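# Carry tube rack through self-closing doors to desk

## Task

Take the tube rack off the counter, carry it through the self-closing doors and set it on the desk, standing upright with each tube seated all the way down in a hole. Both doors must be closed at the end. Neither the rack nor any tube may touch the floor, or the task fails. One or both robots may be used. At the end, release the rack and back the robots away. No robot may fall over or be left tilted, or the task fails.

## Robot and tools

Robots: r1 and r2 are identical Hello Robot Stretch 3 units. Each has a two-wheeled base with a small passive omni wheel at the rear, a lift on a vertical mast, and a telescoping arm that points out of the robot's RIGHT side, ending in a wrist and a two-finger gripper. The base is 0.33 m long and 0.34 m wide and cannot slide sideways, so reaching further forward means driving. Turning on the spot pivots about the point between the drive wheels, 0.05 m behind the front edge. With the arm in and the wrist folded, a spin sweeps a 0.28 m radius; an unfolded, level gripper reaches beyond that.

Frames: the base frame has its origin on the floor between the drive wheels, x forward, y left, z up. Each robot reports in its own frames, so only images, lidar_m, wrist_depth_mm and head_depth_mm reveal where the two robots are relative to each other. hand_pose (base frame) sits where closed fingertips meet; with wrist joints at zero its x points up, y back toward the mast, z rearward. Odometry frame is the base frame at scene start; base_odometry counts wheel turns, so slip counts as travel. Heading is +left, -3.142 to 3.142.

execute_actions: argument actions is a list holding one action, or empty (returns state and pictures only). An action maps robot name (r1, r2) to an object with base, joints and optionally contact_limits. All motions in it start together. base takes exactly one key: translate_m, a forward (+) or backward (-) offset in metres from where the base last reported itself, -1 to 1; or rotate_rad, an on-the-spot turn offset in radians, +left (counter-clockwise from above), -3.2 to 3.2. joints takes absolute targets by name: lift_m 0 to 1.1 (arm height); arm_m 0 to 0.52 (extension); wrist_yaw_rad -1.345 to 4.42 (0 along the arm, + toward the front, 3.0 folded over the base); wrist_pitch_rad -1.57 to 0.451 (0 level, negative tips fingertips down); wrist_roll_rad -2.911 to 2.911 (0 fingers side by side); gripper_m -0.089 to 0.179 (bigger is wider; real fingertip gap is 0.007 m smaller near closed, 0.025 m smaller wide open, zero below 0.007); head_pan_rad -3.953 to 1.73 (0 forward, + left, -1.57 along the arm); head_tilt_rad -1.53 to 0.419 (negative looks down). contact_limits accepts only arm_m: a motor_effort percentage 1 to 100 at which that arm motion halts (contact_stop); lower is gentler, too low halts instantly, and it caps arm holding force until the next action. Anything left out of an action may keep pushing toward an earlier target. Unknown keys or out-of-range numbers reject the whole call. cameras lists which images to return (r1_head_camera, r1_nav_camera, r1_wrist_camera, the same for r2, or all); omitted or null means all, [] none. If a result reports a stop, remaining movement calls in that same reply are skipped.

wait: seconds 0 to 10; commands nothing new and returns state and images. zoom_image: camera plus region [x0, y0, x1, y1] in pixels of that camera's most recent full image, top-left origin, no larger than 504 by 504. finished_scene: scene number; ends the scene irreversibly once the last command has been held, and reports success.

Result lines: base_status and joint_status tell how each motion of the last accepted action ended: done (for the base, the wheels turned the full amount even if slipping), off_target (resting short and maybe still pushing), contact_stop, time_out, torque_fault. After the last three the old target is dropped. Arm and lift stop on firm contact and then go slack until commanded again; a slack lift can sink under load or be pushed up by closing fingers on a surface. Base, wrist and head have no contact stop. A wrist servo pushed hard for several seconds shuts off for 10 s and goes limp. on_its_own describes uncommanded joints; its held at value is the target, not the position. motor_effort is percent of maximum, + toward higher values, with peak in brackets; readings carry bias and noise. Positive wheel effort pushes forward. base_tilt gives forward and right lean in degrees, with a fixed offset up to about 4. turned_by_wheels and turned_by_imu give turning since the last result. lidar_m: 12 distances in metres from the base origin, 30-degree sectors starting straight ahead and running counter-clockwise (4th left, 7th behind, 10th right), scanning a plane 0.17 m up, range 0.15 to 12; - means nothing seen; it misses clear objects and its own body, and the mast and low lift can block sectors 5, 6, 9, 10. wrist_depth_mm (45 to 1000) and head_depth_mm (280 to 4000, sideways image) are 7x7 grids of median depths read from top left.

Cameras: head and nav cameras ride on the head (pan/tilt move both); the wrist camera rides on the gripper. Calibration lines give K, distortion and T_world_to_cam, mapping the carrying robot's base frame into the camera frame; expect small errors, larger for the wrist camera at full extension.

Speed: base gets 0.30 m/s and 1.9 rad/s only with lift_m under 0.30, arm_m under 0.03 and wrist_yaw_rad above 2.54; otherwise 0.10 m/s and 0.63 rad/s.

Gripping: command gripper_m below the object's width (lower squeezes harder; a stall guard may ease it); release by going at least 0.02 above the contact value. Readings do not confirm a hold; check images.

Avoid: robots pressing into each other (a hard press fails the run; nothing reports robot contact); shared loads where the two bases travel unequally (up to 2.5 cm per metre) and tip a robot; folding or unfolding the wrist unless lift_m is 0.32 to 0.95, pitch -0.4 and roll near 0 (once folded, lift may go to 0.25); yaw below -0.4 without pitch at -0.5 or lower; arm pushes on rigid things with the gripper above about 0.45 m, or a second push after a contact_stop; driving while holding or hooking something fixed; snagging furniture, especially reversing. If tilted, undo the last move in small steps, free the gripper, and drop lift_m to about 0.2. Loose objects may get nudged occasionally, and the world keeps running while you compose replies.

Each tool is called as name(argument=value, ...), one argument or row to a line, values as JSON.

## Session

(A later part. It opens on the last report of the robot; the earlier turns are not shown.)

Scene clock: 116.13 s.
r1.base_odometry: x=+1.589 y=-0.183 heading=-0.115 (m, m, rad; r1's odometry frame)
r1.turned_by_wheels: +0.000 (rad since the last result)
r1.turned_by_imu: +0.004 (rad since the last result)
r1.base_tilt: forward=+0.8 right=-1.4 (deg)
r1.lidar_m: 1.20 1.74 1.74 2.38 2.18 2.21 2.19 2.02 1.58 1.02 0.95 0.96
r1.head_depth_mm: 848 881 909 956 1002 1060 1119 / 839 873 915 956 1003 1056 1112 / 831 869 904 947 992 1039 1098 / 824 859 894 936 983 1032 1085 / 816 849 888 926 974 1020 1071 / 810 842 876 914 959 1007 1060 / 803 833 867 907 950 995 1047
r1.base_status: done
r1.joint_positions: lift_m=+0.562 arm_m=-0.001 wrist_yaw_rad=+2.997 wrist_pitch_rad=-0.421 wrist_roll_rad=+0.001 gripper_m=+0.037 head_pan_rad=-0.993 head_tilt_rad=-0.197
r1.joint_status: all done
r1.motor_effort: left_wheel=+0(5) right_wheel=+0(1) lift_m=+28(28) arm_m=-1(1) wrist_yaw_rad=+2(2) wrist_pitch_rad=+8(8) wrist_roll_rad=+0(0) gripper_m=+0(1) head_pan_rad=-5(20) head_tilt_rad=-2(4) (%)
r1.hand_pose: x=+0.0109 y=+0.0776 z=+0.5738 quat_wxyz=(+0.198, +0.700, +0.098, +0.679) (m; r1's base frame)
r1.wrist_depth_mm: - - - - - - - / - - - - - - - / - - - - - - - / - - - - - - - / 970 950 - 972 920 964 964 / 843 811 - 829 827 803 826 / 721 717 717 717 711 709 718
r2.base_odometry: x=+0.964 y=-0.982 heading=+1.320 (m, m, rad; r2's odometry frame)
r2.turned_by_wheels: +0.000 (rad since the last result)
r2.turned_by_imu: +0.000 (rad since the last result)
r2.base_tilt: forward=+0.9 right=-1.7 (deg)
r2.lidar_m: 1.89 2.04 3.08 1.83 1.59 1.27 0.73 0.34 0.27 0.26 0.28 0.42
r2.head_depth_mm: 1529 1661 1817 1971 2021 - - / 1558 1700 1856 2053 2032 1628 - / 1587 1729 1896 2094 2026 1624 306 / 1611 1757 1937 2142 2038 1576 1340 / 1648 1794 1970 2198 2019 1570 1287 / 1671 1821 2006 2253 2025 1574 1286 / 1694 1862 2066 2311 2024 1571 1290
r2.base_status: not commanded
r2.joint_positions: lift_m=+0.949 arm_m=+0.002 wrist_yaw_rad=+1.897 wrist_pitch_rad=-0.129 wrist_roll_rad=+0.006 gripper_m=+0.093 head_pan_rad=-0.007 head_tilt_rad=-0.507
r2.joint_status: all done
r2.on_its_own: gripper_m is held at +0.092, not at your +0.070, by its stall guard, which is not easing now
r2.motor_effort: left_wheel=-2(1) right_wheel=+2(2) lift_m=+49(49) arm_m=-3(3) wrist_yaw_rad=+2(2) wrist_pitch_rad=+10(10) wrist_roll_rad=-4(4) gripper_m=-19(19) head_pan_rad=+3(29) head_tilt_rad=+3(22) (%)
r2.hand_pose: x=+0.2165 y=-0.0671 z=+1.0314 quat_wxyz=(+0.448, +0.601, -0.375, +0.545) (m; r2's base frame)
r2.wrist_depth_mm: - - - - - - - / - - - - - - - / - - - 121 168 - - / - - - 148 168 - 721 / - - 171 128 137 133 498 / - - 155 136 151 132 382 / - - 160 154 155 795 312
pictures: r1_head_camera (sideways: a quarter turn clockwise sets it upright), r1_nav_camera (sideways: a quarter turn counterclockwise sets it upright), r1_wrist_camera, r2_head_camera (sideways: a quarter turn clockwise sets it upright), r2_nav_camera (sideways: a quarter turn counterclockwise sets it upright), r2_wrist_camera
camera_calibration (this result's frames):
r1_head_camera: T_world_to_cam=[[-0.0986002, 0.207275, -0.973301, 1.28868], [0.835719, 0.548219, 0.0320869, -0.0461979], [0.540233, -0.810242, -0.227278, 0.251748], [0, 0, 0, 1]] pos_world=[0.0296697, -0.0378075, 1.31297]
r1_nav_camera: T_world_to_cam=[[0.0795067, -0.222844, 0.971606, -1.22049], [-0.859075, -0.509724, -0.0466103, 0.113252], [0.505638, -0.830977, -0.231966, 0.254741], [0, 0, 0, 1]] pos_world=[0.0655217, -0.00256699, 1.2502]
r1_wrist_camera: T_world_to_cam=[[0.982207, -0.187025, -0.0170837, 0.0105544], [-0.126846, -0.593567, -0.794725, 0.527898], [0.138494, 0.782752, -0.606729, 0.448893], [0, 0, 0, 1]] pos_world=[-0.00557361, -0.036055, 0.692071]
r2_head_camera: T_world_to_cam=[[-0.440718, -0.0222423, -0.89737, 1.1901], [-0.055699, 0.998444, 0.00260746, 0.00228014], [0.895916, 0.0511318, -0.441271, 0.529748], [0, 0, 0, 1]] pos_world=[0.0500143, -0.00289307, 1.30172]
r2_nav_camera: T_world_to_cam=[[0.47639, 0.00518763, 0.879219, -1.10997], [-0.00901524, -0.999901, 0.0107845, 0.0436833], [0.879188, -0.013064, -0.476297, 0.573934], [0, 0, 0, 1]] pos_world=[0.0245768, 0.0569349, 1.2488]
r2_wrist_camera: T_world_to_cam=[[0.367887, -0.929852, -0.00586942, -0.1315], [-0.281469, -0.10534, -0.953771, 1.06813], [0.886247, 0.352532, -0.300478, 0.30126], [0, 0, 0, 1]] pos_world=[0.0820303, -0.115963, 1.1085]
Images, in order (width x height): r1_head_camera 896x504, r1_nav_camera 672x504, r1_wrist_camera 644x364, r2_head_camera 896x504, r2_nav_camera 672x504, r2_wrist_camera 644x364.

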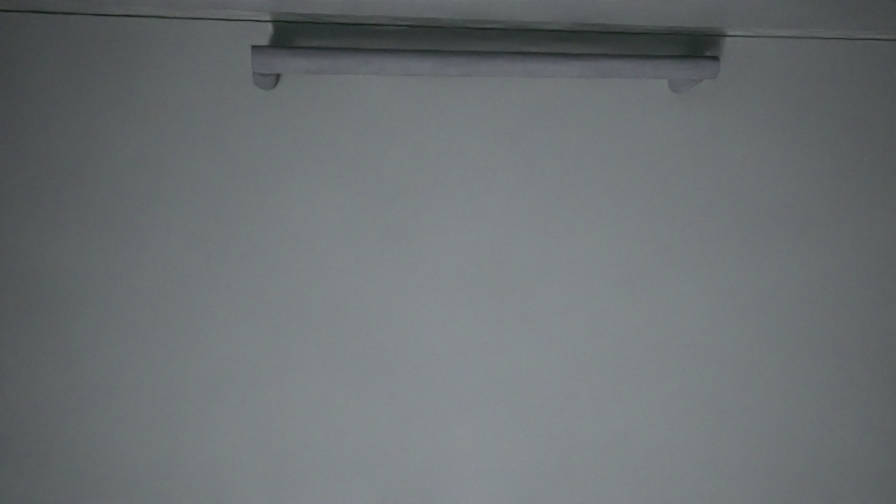

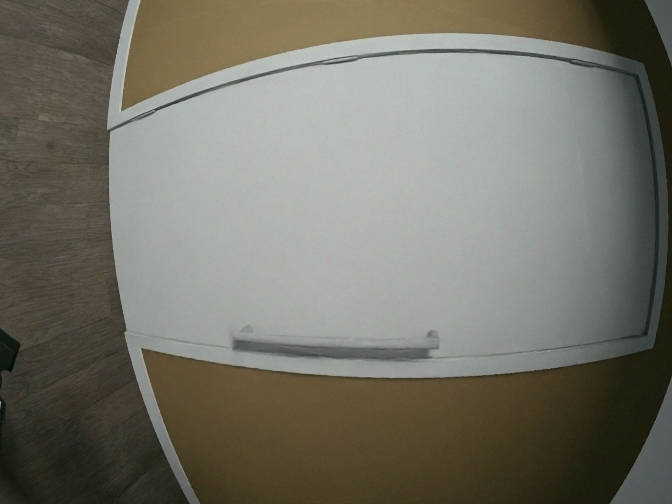

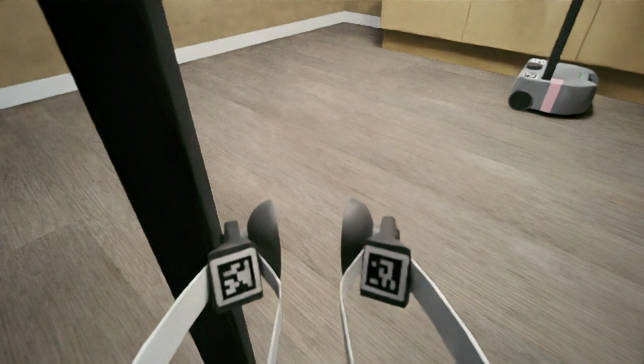

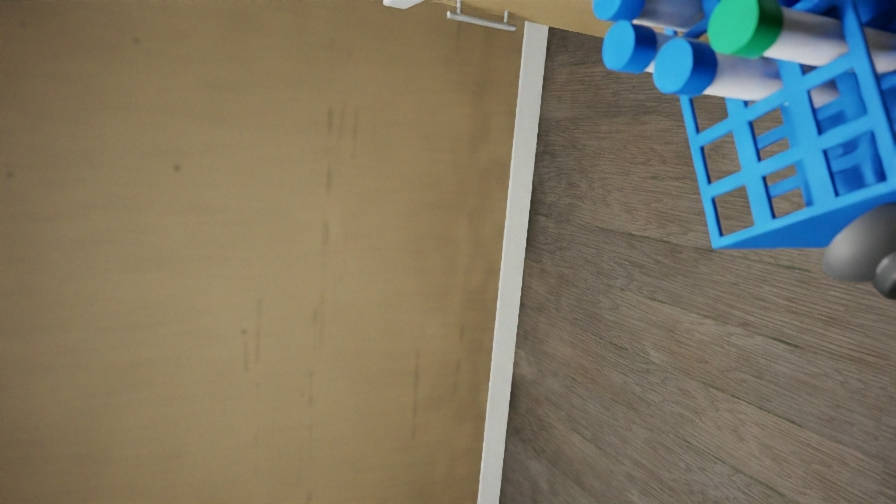

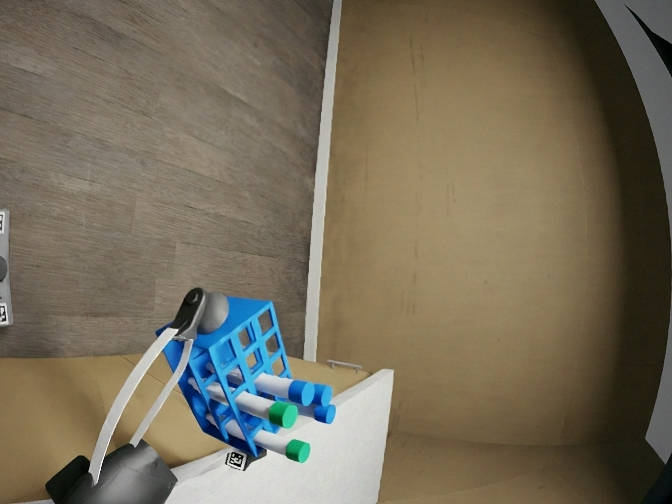

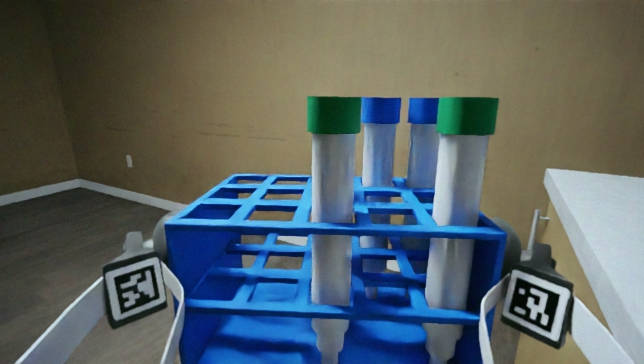

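execute_actions(
  actions=[
    {"r1":{"base":{"rotate_rad":-0.614},"joints":{"lift_m":0.9,"gripper_m":0.12}}},
  ],
  cameras=[],
)

execute_actions(
  actions=[
    {"r1":{"base":{"translate_m":0.528},"joints":{"wrist_yaw_rad":1.57}}},
  ],
  cameras=[],
)

execute_actions(
  actions=[
    {"r1":{"base":{"rotate_rad":-0.296},"joints":{"wrist_pitch_rad":0,"arm_m":0.3,"head_pan_rad":-0.5,"head_tilt_rad":-0.5}}},
  ],
  cameras=["r1_head_camera","r1_nav_camera","r1_wrist_camera"],
)

Scene clock: 144.33 s.
r1.base_odometry: x=+1.589 y=-0.183 heading=-0.729 (m, m, rad; r1's odometry frame)
r1.turned_by_wheels: -0.614 (rad since the last result)
r1.turned_by_imu: -0.614 (rad since the last result)
r1.base_tilt: forward=+0.9 right=-1.5 (deg)
r1.lidar_m: 0.95 1.12 2.04 1.74 2.48 2.19 2.19 2.30 2.01 1.80 1.08 0.95
r1.head_depth_mm: 1464 1535 1611 1700 1785 1870 1648 / 1324 1379 1441 1508 1586 1668 1641 / 1204 1259 1303 1355 1417 1484 1520 / 1110 1147 1187 1241 1288 1340 1398 / 1025 1055 1093 1134 1171 1216 1270 / 952 982 1013 1048 1082 1119 1145 / 892 909 931 962 998 1037 1071
r1.base_status: done
r1.joint_positions: lift_m=+0.899 arm_m=-0.001 wrist_yaw_rad=+2.997 wrist_pitch_rad=-0.420 wrist_roll_rad=+0.001 gripper_m=+0.120 head_pan_rad=-0.993 head_tilt_rad=-0.197
r1.joint_status: all done
r1.motor_effort: left_wheel=+2(6) right_wheel=-2(3) lift_m=+40(39) arm_m=-1(2) wrist_yaw_rad=+2(2) wrist_pitch_rad=+7(8) wrist_roll_rad=+0(0) gripper_m=+1(81) head_pan_rad=-5(5) head_tilt_rad=-2(2) (%)
r1.hand_pose: x=+0.0110 y=+0.0778 z=+0.9117 quat_wxyz=(+0.197, +0.700, +0.097, +0.679) (m; r1's base frame)
r1.wrist_depth_mm: - - - - - - - / - - - - - - - / - - - - - - - / - - - - - - - / - - - - - - - / - - - - - - - / - - - - - - -
r2.base_odometry: x=+0.964 y=-0.982 heading=+1.320 (m, m, rad; r2's odometry frame)
r2.turned_by_wheels: +0.000 (rad since the last result)
r2.turned_by_imu: +0.000 (rad since the last result)
r2.base_tilt: forward=+1.0 right=-1.7 (deg)
r2.lidar_m: 1.89 2.04 3.09 1.75 1.59 1.27 0.73 0.34 0.27 0.26 0.28 0.42
r2.head_depth_mm: 1528 1661 1809 1981 2023 - - / 1552 1694 1850 2043 2020 1625 - / 1583 1723 1903 2102 2022 1630 306 / 1608 1763 1943 2144 2013 1575 1345 / 1643 1790 1979 2201 2025 1572 1289 / 1673 1829 2022 2256 2024 1571 1282 / 1695 1874 2061 2311 2018 1571 1286
r2.base_status: not commanded
r2.joint_positions: lift_m=+0.949 arm_m=+0.002 wrist_yaw_rad=+1.897 wrist_pitch_rad=-0.129 wrist_roll_rad=+0.006 gripper_m=+0.093 head_pan_rad=-0.007 head_tilt_rad=-0.507
r2.joint_status: not commanded
r2.on_its_own: gripper_m is held at +0.092, not at your +0.070, by its stall guard, which is not easing now
r2.motor_effort: left_wheel=-1(1) right_wheel=+2(2) lift_m=+49(49) arm_m=-2(3) wrist_yaw_rad=+2(2) wrist_pitch_rad=+10(9) wrist_roll_rad=-4(4) gripper_m=-20(19) head_pan_rad=+2(3) head_tilt_rad=+2(3) (%)
r2.hand_pose: x=+0.2165 y=-0.0671 z=+1.0314 quat_wxyz=(+0.448, +0.601, -0.375, +0.545) (m; r2's base frame)
r2.wrist_depth_mm: - - - - - - - / - - - - - - - / - - - 121 168 - - / - - - 148 168 - 720 / - - 171 129 138 133 504 / - - 155 136 151 132 386 / - - 160 154 154 787 312
pictures: none
No camera images: the call's "cameras" was empty. Leave "cameras" out to get every camera's image.

Scene clock: 150.70 s.
r1.base_odometry: x=+1.983 y=-0.535 heading=-0.729 (m, m, rad; r1's odometry frame)
r1.turned_by_wheels: +0.000 (rad since the last result)
r1.turned_by_imu: +0.004 (rad since the last result)
r1.base_tilt: forward=+0.9 right=-1.6 (deg)
r1.lidar_m: 0.45 0.53 0.96 1.73 2.35 2.70 2.70 2.45 2.17 0.84 0.51 0.45
r1.head_depth_mm: 653 685 722 760 800 847 902 / 586 611 542 567 597 630 664 / 540 562 578 610 637 667 698 / 497 515 534 555 578 602 627 / 460 476 491 508 528 548 571 / 428 442 455 470 486 503 521 / 401 412 424 437 450 466 482
r1.base_status: done
r1.joint_positions: lift_m=+0.899 arm_m=-0.001 wrist_yaw_rad=+1.573 wrist_pitch_rad=-0.420 wrist_roll_rad=+0.001 gripper_m=+0.120 head_pan_rad=-0.993 head_tilt_rad=-0.197
r1.joint_status: all done
r1.motor_effort: left_wheel=+1(6) right_wheel=+0(0) lift_m=+39(40) arm_m=-2(2) wrist_yaw_rad=-3(3) wrist_pitch_rad=+7(7) wrist_roll_rad=+0(0) gripper_m=-1(0) head_pan_rad=-5(5) head_tilt_rad=-2(2) (%)
r1.hand_pose: x=+0.2028 y=-0.1437 z=+0.9117 quat_wxyz=(+0.593, +0.594, -0.384, +0.385) (m; r1's base frame)
r1.wrist_depth_mm: 396 364 338 312 290 273 258 / 437 407 368 345 316 294 275 / 490 460 410 377 348 322 300 / 571 522 469 418 384 354 327 / 713 598 533 475 438 385 360 / 890 - 620 541 498 421 400 / - 953 769 637 568 504 448
r2.base_odometry: x=+0.964 y=-0.982 heading=+1.320 (m, m, rad; r2's odometry frame)
r2.turned_by_wheels: +0.000 (rad since the last result)
r2.turned_by_imu: +0.000 (rad since the last result)
r2.base_tilt: forward=+1.0 right=-1.7 (deg)
r2.lidar_m: 1.89 2.04 3.08 3.37 1.59 1.26 0.73 0.34 0.27 0.26 0.28 0.42
r2.head_depth_mm: 1529 1654 1814 1973 2033 - - / 1562 1687 1858 2049 2022 1630 - / 1579 1724 1890 2097 2026 1628 306 / 1616 1761 1926 2163 2028 1571 1338 / 1641 1801 1976 2196 2028 1582 1289 / 1677 1837 2018 2250 2023 1567 1290 / 1701 1867 2065 2326 2011 1581 1291
r2.base_status: not commanded
r2.joint_positions: lift_m=+0.949 arm_m=+0.002 wrist_yaw_rad=+1.897 wrist_pitch_rad=-0.129 wrist_roll_rad=+0.006 gripper_m=+0.093 head_pan_rad=-0.007 head_tilt_rad=-0.507
r2.joint_status: not commanded
r2.on_its_own: gripper_m is held at +0.092, not at your +0.070, by its stall guard, which is not easing now
r2.motor_effort: left_wheel=-1(1) right_wheel=+2(2) lift_m=+50(50) arm_m=-2(3) wrist_yaw_rad=+3(3) wrist_pitch_rad=+10(10) wrist_roll_rad=-4(4) gripper_m=-19(20) head_pan_rad=+3(3) head_tilt_rad=+3(3) (%)
r2.hand_pose: x=+0.2165 y=-0.0671 z=+1.0314 quat_wxyz=(+0.448, +0.601, -0.375, +0.545) (m; r2's base frame)
r2.wrist_depth_mm: - - - - - - - / - - - - - - - / - - - 121 168 - - / - - - 148 168 - 719 / - - 170 129 137 133 503 / - - 155 137 150 132 384 / - - 160 154 154 786 313
pictures: none
No camera images: the call's "cameras" was empty. Leave "cameras" out to get every camera's image.

Scene clock: 154.13 s.
r1.base_odometry: x=+1.983 y=-0.535 heading=-1.024 (m, m, rad; r1's odometry frame)
r1.turned_by_wheels: -0.296 (rad since the last result)
r1.turned_by_imu: -0.296 (rad since the last result)
r1.base_tilt: forward=+0.8 right=-1.6 (deg)
r1.lidar_m: 0.45 0.46 0.64 1.78 2.06 2.79 2.69 2.80 2.25 1.70 0.63 0.46
r1.head_depth_mm: 492 544 608 677 744 923 1127 / 463 508 563 634 719 835 990 / 438 477 525 586 658 754 879 / 414 449 492 543 607 687 789 / 393 425 463 508 562 631 717 / 374 402 436 478 525 584 656 / 357 383 413 448 491 543 605
r1.base_status: done
r1.joint_positions: lift_m=+0.899 arm_m=+0.300 wrist_yaw_rad=+1.571 wrist_pitch_rad=-0.024 wrist_roll_rad=+0.001 gripper_m=+0.120 head_pan_rad=-0.507 head_tilt_rad=-0.493
r1.joint_status: all done
r1.motor_effort: left_wheel=+2(6) right_wheel=-2(3) lift_m=+40(39) arm_m=+4(5) wrist_yaw_rad=-1(3) wrist_pitch_rad=+8(9) wrist_roll_rad=+0(0) gripper_m=+0(1) head_pan_rad=+5(44) head_tilt_rad=-4(34) (%)
r1.hand_pose: x=+0.2342 y=-0.4446 z=+1.0080 quat_wxyz=(+0.506, +0.506, -0.494, +0.494) (m; r1's base frame)
r1.wrist_depth_mm: 337 336 338 331 337 339 346 / 348 344 349 347 350 353 356 / 360 362 362 364 358 367 371 / 371 376 373 371 373 383 386 / 392 388 394 390 393 396 402 / 404 - 410 403 407 415 416 / 420 430 426 429 421 436 439
r2.base_odometry: x=+0.964 y=-0.982 heading=+1.320 (m, m, rad; r2's odometry frame)
r2.turned_by_wheels: +0.000 (rad since the last result)
r2.turned_by_imu: +0.000 (rad since the last result)
r2.base_tilt: forward=+0.9 right=-1.7 (deg)
r2.lidar_m: 1.89 2.05 3.07 3.36 1.60 1.26 0.73 0.34 0.27 0.26 0.28 0.42
r2.head_depth_mm: 1531 1658 1820 1972 2020 - - / 1553 1700 1850 2047 2026 1623 - / 1587 1731 1892 2093 2025 1626 306 / 1617 1753 1937 2146 2017 1572 1341 / 1643 1797 1975 2191 2029 1571 1288 / 1666 1835 2032 2258 2023 1572 1290 / 1704 1859 2066 2326 2021 1578 1290
r2.base_status: not commanded
r2.joint_positions: lift_m=+0.949 arm_m=+0.002 wrist_yaw_rad=+1.897 wrist_pitch_rad=-0.129 wrist_roll_rad=+0.006 gripper_m=+0.093 head_pan_rad=-0.007 head_tilt_rad=-0.507
r2.joint_status: not commanded
r2.on_its_own: gripper_m is held at +0.092, not at your +0.070, by its stall guard, which is not easing now
r2.motor_effort: left_wheel=-2(1) right_wheel=+2(2) lift_m=+49(49) arm_m=-3(2) wrist_yaw_rad=+2(3) wrist_pitch_rad=+9(10) wrist_roll_rad=-4(4) gripper_m=-19(20) head_pan_rad=+2(2) head_tilt_rad=+3(2) (%)
r2.hand_pose: x=+0.2165 y=-0.0671 z=+1.0314 quat_wxyz=(+0.448, +0.601, -0.375, +0.545) (m; r2's base frame)
r2.wrist_depth_mm: - - - - - - - / - - - - - - - / - - - 121 169 - - / - - - 148 168 - 717 / - - 170 129 138 133 502 / - - 155 136 151 132 388 / - - 159 154 154 795 314
pictures: r1_head_camera (sideways: a quarter turn clockwise sets it upright), r1_nav_camera (sideways: a quarter turn counterclockwise sets it upright), r1_wrist_camera
camera_calibration (this result's frames):
r1_head_camera: T_world_to_cam=[[-0.423638, 0.270403, -0.864531, 1.1487], [0.49137, 0.870383, 0.0314513, -0.0432575], [0.760977, -0.411481, -0.501595, 0.60739], [0, 0, 0, 1]] pos_world=[0.045677, -0.0230306, 1.29911]
r1_nav_camera: T_world_to_cam=[[0.41349, -0.29279, 0.862148, -1.07967], [-0.53199, -0.846138, -0.0322076, 0.0924907], [0.738927, -0.445337, -0.505631, 0.609457], [0, 0, 0, 1]] pos_world=[0.0452918, 0.0335583, 1.24197]
r1_wrist_camera: T_world_to_cam=[[-0.0334644, -0.998905, -0.0327033, -0.406351], [-0.250872, 0.0400695, -0.967191, 1.07591], [0.967442, -0.0241621, -0.251938, 0.179605], [0, 0, 0, 1]] pos_world=[0.0825592, -0.444678, 1.07257]
Images, in order (width x height): r1_head_camera 896x504, r1_nav_camera 672x504, r1_wrist_camera 644x364.

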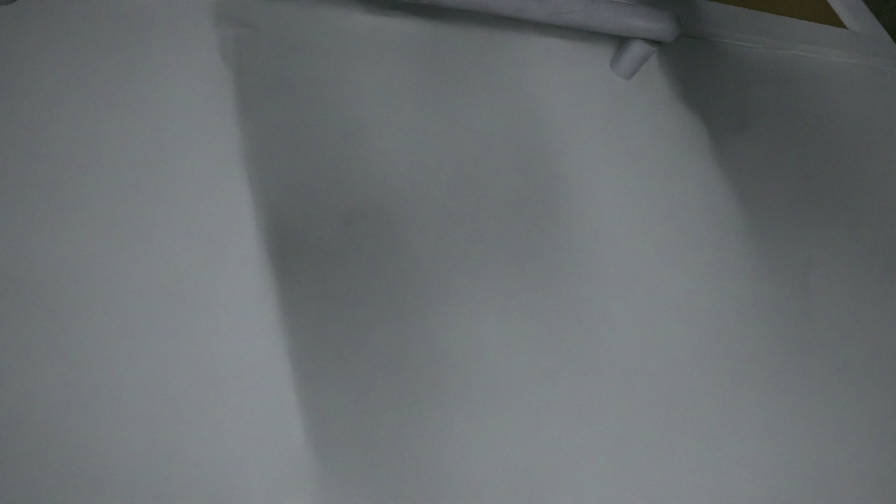

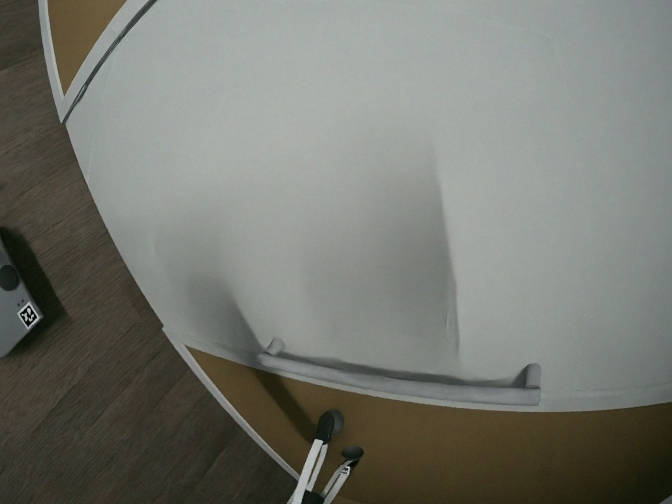

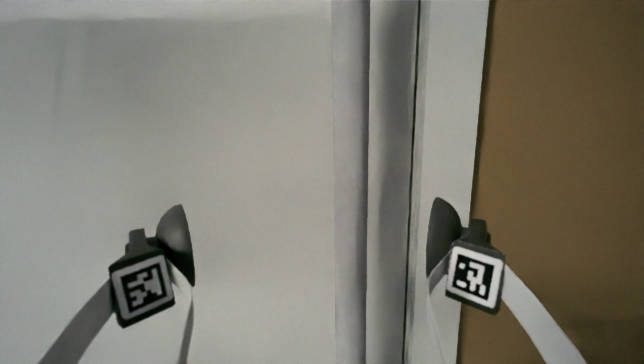

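execute_actions(
  actions=[
    {"r1":{"base":{"translate_m":0.12},"joints":{"arm_m":0.335}}},
  ],
  cameras=["r1_wrist_camera"],
)

Scene clock: 159.40 s.
r1.base_odometry: x=+2.046 y=-0.637 heading=-1.024 (m, m, rad; r1's odometry frame)
r1.turned_by_wheels: +0.000 (rad since the last result)
r1.turned_by_imu: +0.000 (rad since the last result)
r1.base_tilt: forward=+0.7 right=-1.5 (deg)
r1.lidar_m: 0.33 0.34 0.47 1.30 2.05 2.91 2.81 2.94 2.25 1.24 0.46 0.34
r1.head_depth_mm: 346 382 428 484 558 656 798 / 326 358 397 445 506 588 698 / 308 335 369 411 464 531 620 / 291 316 346 382 427 483 556 / 284 299 326 357 396 444 505 / - 286 307 335 369 411 462 / - - 291 316 345 382 425
r1.base_status: done
r1.joint_positions: lift_m=+0.899 arm_m=+0.335 wrist_yaw_rad=+1.571 wrist_pitch_rad=-0.024 wrist_roll_rad=+0.001 gripper_m=+0.120 head_pan_rad=-0.507 head_tilt_rad=-0.494
r1.joint_status: all done
r1.motor_effort: left_wheel=+1(5) right_wheel=-2(2) lift_m=+39(39) arm_m=+4(4) wrist_yaw_rad=-1(1) wrist_pitch_rad=+9(9) wrist_roll_rad=+0(0) gripper_m=+1(1) head_pan_rad=+4(4) head_tilt_rad=-4(5) (%)
r1.hand_pose: x=+0.2342 y=-0.4796 z=+1.0080 quat_wxyz=(+0.506, +0.506, -0.494, +0.494) (m; r1's base frame)
r1.wrist_depth_mm: 223 224 225 154 226 217 229 / 231 230 234 161 234 226 238 / 241 240 243 167 243 235 248 / 250 250 252 174 252 246 257 / 260 259 262 182 264 265 269 / 272 - 273 189 275 277 278 / 280 282 286 199 286 289 292
r2.base_odometry: x=+0.964 y=-0.982 heading=+1.320 (m, m, rad; r2's odometry frame)
r2.turned_by_wheels: +0.000 (rad since the last result)
r2.turned_by_imu: +0.000 (rad since the last result)
r2.base_tilt: forward=+1.0 right=-1.8 (deg)
r2.lidar_m: 1.89 2.04 3.08 3.39 1.60 1.26 0.73 0.34 0.27 0.26 0.28 0.42
r2.head_depth_mm: 1535 1663 1811 1976 2021 - - / 1557 1694 1854 2048 2027 1624 - / 1589 1724 1888 2092 2028 1624 306 / 1611 1762 1935 2155 2016 1575 1339 / 1650 1792 1977 2217 2019 1573 1286 / 1666 1837 2020 2259 2008 1568 1287 / 1707 1873 2069 2306 2018 1575 1289
r2.base_status: not commanded
r2.joint_positions: lift_m=+0.949 arm_m=+0.002 wrist_yaw_rad=+1.897 wrist_pitch_rad=-0.129 wrist_roll_rad=+0.006 gripper_m=+0.093 head_pan_rad=-0.007 head_tilt_rad=-0.507
r2.joint_status: not commanded
r2.on_its_own: gripper_m is held at +0.092, not at your +0.070, by its stall guard, which is not easing now
r2.motor_effort: left_wheel=-1(1) right_wheel=+2(2) lift_m=+49(49) arm_m=-2(2) wrist_yaw_rad=+3(2) wrist_pitch_rad=+9(10) wrist_roll_rad=-4(4) gripper_m=-19(20) head_pan_rad=+3(2) head_tilt_rad=+2(3) (%)
r2.hand_pose: x=+0.2165 y=-0.0671 z=+1.0314 quat_wxyz=(+0.448, +0.601, -0.375, +0.545) (m; r2's base frame)
r2.wrist_depth_mm: - - - - - - - / - - - - - - - / - - - 121 168 - - / - - - 148 168 - 724 / - - 170 129 137 133 502 / - - 154 136 151 132 386 / - - 159 154 154 786 313
pictures: r1_wrist_camera
camera_calibration (this result's frames):
r1_wrist_camera: T_world_to_cam=[[-0.0334643, -0.998905, -0.0327032, -0.441317], [-0.250872, 0.0400693, -0.967191, 1.07731], [0.967442, -0.024162, -0.251938, 0.17876], [0, 0, 0, 1]] pos_world=[0.0825592, -0.479682, 1.07257]
Images, in order (width x height): r1_wrist_camera 644x364.

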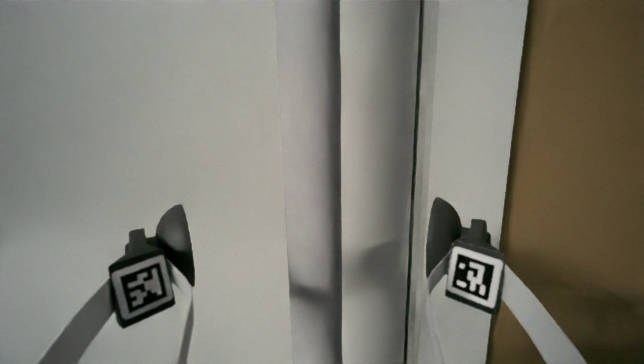

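execute_actions(
  actions=[
    {"r1":{"base":{"translate_m":0.03}}},
  ],
  cameras=[],
)

execute_actions(
  actions=[
    {"r1":{"joints":{"gripper_m":-0.02}}},
  ],
  cameras=["r1_wrist_camera"],
)

execute_actions(
  actions=[
    {"r1":{"base":{"translate_m":-0.12}}},
  ],
  cameras=["r1_wrist_camera","r1_nav_camera"],
)

Scene clock: 163.90 s.
r1.base_odometry: x=+2.061 y=-0.663 heading=-1.024 (m, m, rad; r1's odometry frame)
r1.turned_by_wheels: +0.000 (rad since the last result)
r1.turned_by_imu: -0.001 (rad since the last result)
r1.base_tilt: forward=+0.9 right=-1.4 (deg)
r1.lidar_m: 0.30 0.31 0.42 1.18 2.06 2.82 2.84 2.96 2.25 1.12 0.42 0.31
r1.head_depth_mm: 310 342 382 433 498 588 714 / 292 320 354 398 453 525 624 / 285 300 330 368 414 475 553 / - 286 310 342 382 432 497 / - - 291 319 354 398 452 / - - 284 300 330 367 414 / - - - 288 309 342 382
r1.base_status: done
r1.joint_positions: lift_m=+0.899 arm_m=+0.335 wrist_yaw_rad=+1.571 wrist_pitch_rad=-0.024 wrist_roll_rad=+0.001 gripper_m=+0.120 head_pan_rad=-0.507 head_tilt_rad=-0.494
r1.joint_status: not commanded
r1.motor_effort: left_wheel=+2(5) right_wheel=-1(3) lift_m=+40(40) arm_m=+4(5) wrist_yaw_rad=-1(1) wrist_pitch_rad=+9(9) wrist_roll_rad=+0(0) gripper_m=+1(0) head_pan_rad=+4(4) head_tilt_rad=-4(4) (%)
r1.hand_pose: x=+0.2342 y=-0.4796 z=+1.0080 quat_wxyz=(+0.506, +0.506, -0.494, +0.494) (m; r1's base frame)
r1.wrist_depth_mm: 195 197 196 125 199 186 202 / 203 204 205 130 207 194 209 / 210 210 212 135 216 202 216 / 219 220 218 141 223 209 225 / 227 227 232 148 233 220 235 / 237 - 239 153 240 240 245 / 248 250 250 161 253 242 253
r2.base_odometry: x=+0.964 y=-0.982 heading=+1.320 (m, m, rad; r2's odometry frame)
r2.turned_by_wheels: +0.000 (rad since the last result)
r2.turned_by_imu: +0.000 (rad since the last result)
r2.base_tilt: forward=+1.0 right=-1.7 (deg)
r2.lidar_m: 1.89 2.04 3.06 3.38 1.60 1.27 0.73 0.34 0.27 0.26 0.28 0.42
r2.head_depth_mm: 1534 1660 1820 1980 2023 - - / 1561 1702 1850 2053 2026 1624 - / 1579 1720 1885 2089 2020 1628 306 / 1609 1763 1931 2145 2025 1573 1343 / 1644 1809 1968 2201 2018 1580 1286 / 1662 1818 2023 2256 2019 1571 1281 / 1706 1861 2072 2302 2021 1570 1285
r2.base_status: not commanded
r2.joint_positions: lift_m=+0.949 arm_m=+0.002 wrist_yaw_rad=+1.897 wrist_pitch_rad=-0.129 wrist_roll_rad=+0.006 gripper_m=+0.093 head_pan_rad=-0.007 head_tilt_rad=-0.507
r2.joint_status: not commanded
r2.on_its_own: gripper_m is held at +0.092, not at your +0.070, by its stall guard, which is not easing now
r2.motor_effort: left_wheel=-1(1) right_wheel=+2(2) lift_m=+49(49) arm_m=-3(2) wrist_yaw_rad=+2(3) wrist_pitch_rad=+9(9) wrist_roll_rad=-3(3) gripper_m=-19(19) head_pan_rad=+3(3) head_tilt_rad=+3(3) (%)
r2.hand_pose: x=+0.2165 y=-0.0671 z=+1.0314 quat_wxyz=(+0.448, +0.601, -0.375, +0.545) (m; r2's base frame)
r2.wrist_depth_mm: - - - - - - - / - - - - - - - / - - - 121 168 - - / - - - 148 168 - 717 / - - 170 129 138 133 503 / - - 155 136 150 132 385 / - - 160 154 154 783 314
pictures: none
No camera images: the call's "cameras" was empty. Leave "cameras" out to get every camera's image.

Scene clock: 165.80 s.
r1.base_odometry: x=+2.061 y=-0.663 heading=-1.024 (m, m, rad; r1's odometry frame)
r1.turned_by_wheels: +0.000 (rad since the last result)
r1.turned_by_imu: +0.000 (rad since the last result)
r1.base_tilt: forward=+0.9 right=-1.5 (deg)
r1.lidar_m: 0.30 0.31 0.43 1.18 2.06 2.82 2.84 2.95 2.25 1.12 0.42 0.31
r1.head_depth_mm: 308 341 380 431 497 586 712 / 291 318 353 396 451 523 621 / 284 299 329 366 413 473 552 / - 287 308 341 381 431 496 / - - 292 318 353 396 451 / - - 284 299 329 366 412 / - - - 287 308 341 380
r1.base_status: not commanded
r1.joint_positions: lift_m=+0.899 arm_m=+0.335 wrist_yaw_rad=+1.568 wrist_pitch_rad=-0.024 wrist_roll_rad=+0.001 gripper_m=-0.019 head_pan_rad=-0.507 head_tilt_rad=-0.494
r1.joint_status: all done
r1.motor_effort: left_wheel=+2(2) right_wheel=-4(4) lift_m=+40(39) arm_m=+3(4) wrist_yaw_rad=+2(2) wrist_pitch_rad=+9(9) wrist_roll_rad=+0(0) gripper_m=-22(95) head_pan_rad=+4(4) head_tilt_rad=-5(5) (%)
r1.hand_pose: x=+0.2342 y=-0.4805 z=+1.0080 quat_wxyz=(+0.507, +0.505, -0.495, +0.493) (m; r1's base frame)
r1.wrist_depth_mm: 194 196 195 124 197 189 201 / 202 203 203 128 205 194 207 / 208 209 212 134 215 202 216 / 217 218 220 139 220 210 225 / 225 227 225 143 228 221 236 / 234 236 239 150 228 230 246 / 244 245 248 158 251 241 255
r2.base_odometry: x=+0.964 y=-0.982 heading=+1.320 (m, m, rad; r2's odometry frame)
r2.turned_by_wheels: +0.000 (rad since the last result)
r2.turned_by_imu: +0.000 (rad since the last result)
r2.base_tilt: forward=+1.0 right=-1.6 (deg)
r2.lidar_m: 1.89 2.04 3.06 3.36 1.59 1.26 0.73 0.34 0.27 0.26 0.28 0.42
r2.head_depth_mm: 1527 1656 1821 1979 2028 - - / 1554 1691 1854 2047 2021 1626 - / 1586 1734 1896 2107 2026 1631 306 / 1609 1760 1935 2141 2030 1573 1340 / 1646 1790 1974 2209 2024 1575 1289 / 1673 1831 2027 2265 2018 1574 1287 / 1706 1873 2073 2306 2030 1575 1285
r2.base_status: not commanded
r2.joint_positions: lift_m=+0.949 arm_m=+0.002 wrist_yaw_rad=+1.897 wrist_pitch_rad=-0.129 wrist_roll_rad=+0.006 gripper_m=+0.093 head_pan_rad=-0.007 head_tilt_rad=-0.507
r2.joint_status: not commanded
r2.on_its_own: gripper_m is held at +0.092, not at your +0.070, by its stall guard, which is not easing now
r2.motor_effort: left_wheel=-1(2) right_wheel=+2(2) lift_m=+49(49) arm_m=-3(2) wrist_yaw_rad=+3(3) wrist_pitch_rad=+9(9) wrist_roll_rad=-4(4) gripper_m=-20(20) head_pan_rad=+2(2) head_tilt_rad=+3(2) (%)
r2.hand_pose: x=+0.2165 y=-0.0671 z=+1.0314 quat_wxyz=(+0.448, +0.601, -0.375, +0.545) (m; r2's base frame)
r2.wrist_depth_mm: - - - - - - - / - - - - - - - / - - - 121 169 - - / - - - 148 168 - 718 / - - 171 129 137 133 501 / - - 155 137 150 132 388 / - - 159 154 154 797 313
pictures: r1_wrist_camera
camera_calibration (this result's frames):
r1_wrist_camera: T_world_to_cam=[[-0.0366985, -0.998791, -0.0326986, -0.441369], [-0.250741, 0.040877, -0.967191, 1.0777], [0.967358, -0.0272956, -0.251938, 0.177254], [0, 0, 0, 1]] pos_world=[0.0825584, -0.48005, 1.07257]
Images, in order (width x height): r1_wrist_camera 644x364.

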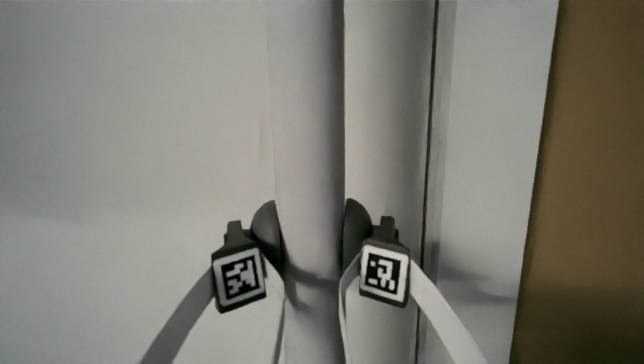

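Scene clock: 168.53 s.
r1.base_odometry: x=+1.999 y=-0.560 heading=-1.024 (m, m, rad; r1's odometry frame)
r1.turned_by_wheels: +0.000 (rad since the last result)
r1.turned_by_imu: -0.001 (rad since the last result)
r1.base_tilt: forward=+0.9 right=-1.5 (deg)
r1.lidar_m: 0.36 0.40 0.58 1.67 2.06 2.83 2.72 2.83 2.25 1.58 0.45 0.36
r1.head_depth_mm: 338 372 413 466 532 621 741 / 325 356 394 440 500 576 679 / 312 341 375 417 470 537 626 / 301 327 358 396 444 504 582 / 291 314 343 378 421 475 544 / 285 302 329 362 400 448 509 / - 292 316 346 381 424 478
r1.base_status: done
r1.joint_positions: lift_m=+0.899 arm_m=+0.335 wrist_yaw_rad=+1.631 wrist_pitch_rad=-0.024 wrist_roll_rad=+0.001 gripper_m=-0.013 head_pan_rad=-0.507 head_tilt_rad=-0.494
r1.joint_status: not commanded
r1.on_its_own: wrist_yaw_rad is held at +1.627, not at your +1.570, by its stall guard, which is not easing now; gripper_m is held at -0.014, not at your -0.020, by its stall guard, which is not easing now
r1.motor_effort: left_wheel=+5(9) right_wheel=-7(12) lift_m=+39(39) arm_m=+4(4) wrist_yaw_rad=-3(34) wrist_pitch_rad=+9(9) wrist_roll_rad=+0(0) gripper_m=-19(24) head_pan_rad=+5(5) head_tilt_rad=-4(4) (%)
r1.hand_pose: x=+0.2338 y=-0.4642 z=+1.0080 quat_wxyz=(+0.491, +0.521, -0.478, +0.509) (m; r1's base frame)
r1.wrist_depth_mm: 232 221 210 128 191 297 300 / 241 230 218 131 196 312 311 / 253 239 228 137 206 323 324 / 264 249 235 142 211 333 335 / 276 261 249 146 222 350 349 / 292 275 - 155 237 364 359 / 310 293 269 164 242 381 380
r2.base_odometry: x=+0.964 y=-0.982 heading=+1.320 (m, m, rad; r2's odometry frame)
r2.turned_by_wheels: +0.000 (rad since the last result)
r2.turned_by_imu: +0.000 (rad since the last result)
r2.base_tilt: forward=+1.0 right=-1.7 (deg)
r2.lidar_m: 1.89 2.04 3.08 3.39 1.59 1.27 0.73 0.34 0.27 0.26 0.28 0.42
r2.head_depth_mm: 1531 1662 1821 1983 2031 - - / 1556 1692 1849 2043 2035 1622 - / 1587 1723 1892 2100 2025 1619 306 / 1616 1758 1934 2136 2028 1570 1341 / 1641 1798 1976 2200 2027 1577 1291 / 1679 1833 2018 2262 2027 1570 1288 / 1705 1865 2073 2311 2034 1568 1286
r2.base_status: not commanded
r2.joint_positions: lift_m=+0.949 arm_m=+0.002 wrist_yaw_rad=+1.897 wrist_pitch_rad=-0.129 wrist_roll_rad=+0.006 gripper_m=+0.093 head_pan_rad=-0.007 head_tilt_rad=-0.507
r2.joint_status: not commanded
r2.on_its_own: gripper_m is held at +0.092, not at your +0.070, by its stall guard, which is not easing now
r2.motor_effort: left_wheel=-1(1) right_wheel=+2(2) lift_m=+49(49) arm_m=-1(3) wrist_yaw_rad=+3(3) wrist_pitch_rad=+10(10) wrist_roll_rad=-4(4) gripper_m=-19(19) head_pan_rad=+3(2) head_tilt_rad=+2(2) (%)
r2.hand_pose: x=+0.2165 y=-0.0671 z=+1.0314 quat_wxyz=(+0.448, +0.601, -0.375, +0.545) (m; r2's base frame)
r2.wrist_depth_mm: - - - - - - - / - - - - - - - / - - - 121 168 - - / - - - 148 168 - 716 / - - 171 129 137 133 499 / - - 154 137 150 132 387 / - - 160 153 154 784 314
pictures: r1_nav_camera (sideways: a quarter turn counterclockwise sets it upright), r1_wrist_camera
camera_calibration (this result's frames):
r1_nav_camera: T_world_to_cam=[[0.413705, -0.292906, 0.862006, -1.07948], [-0.531993, -0.846137, -0.0321923, 0.0924707], [0.738804, -0.445263, -0.505875, 0.609774], [0, 0, 0, 1]] pos_world=[0.0452768, 0.0335668, 1.24197]
r1_wrist_camera: T_world_to_cam=[[0.0269587, -0.999099, -0.032764, -0.440089], [-0.252839, 0.0248952, -0.967188, 1.06999], [0.967133, 0.0343581, -0.25194, 0.206822], [0, 0, 0, 1]] pos_world=[0.0823742, -0.473437, 1.07257]
Images, in order (width x height): r1_nav_camera 672x504, r1_wrist_camera 644x364.

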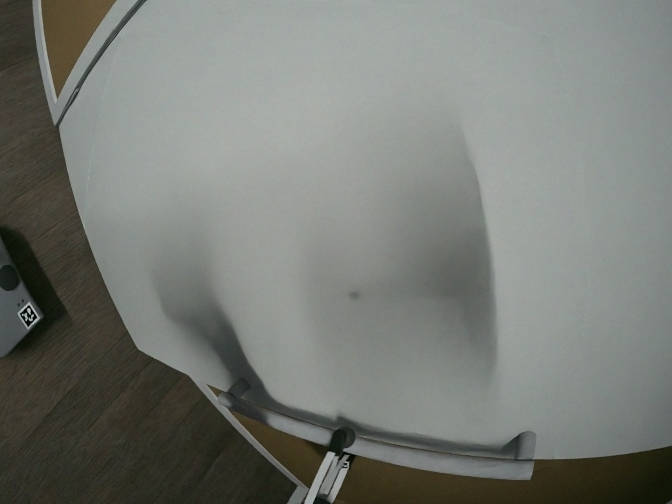

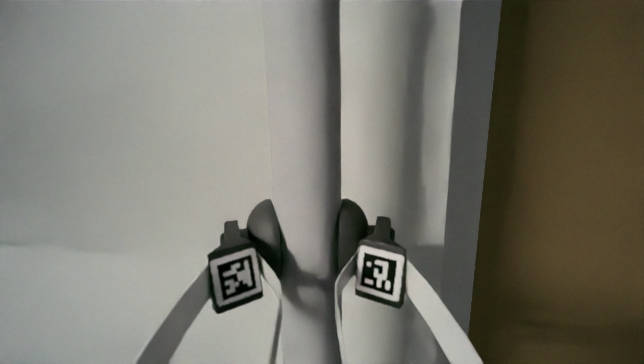

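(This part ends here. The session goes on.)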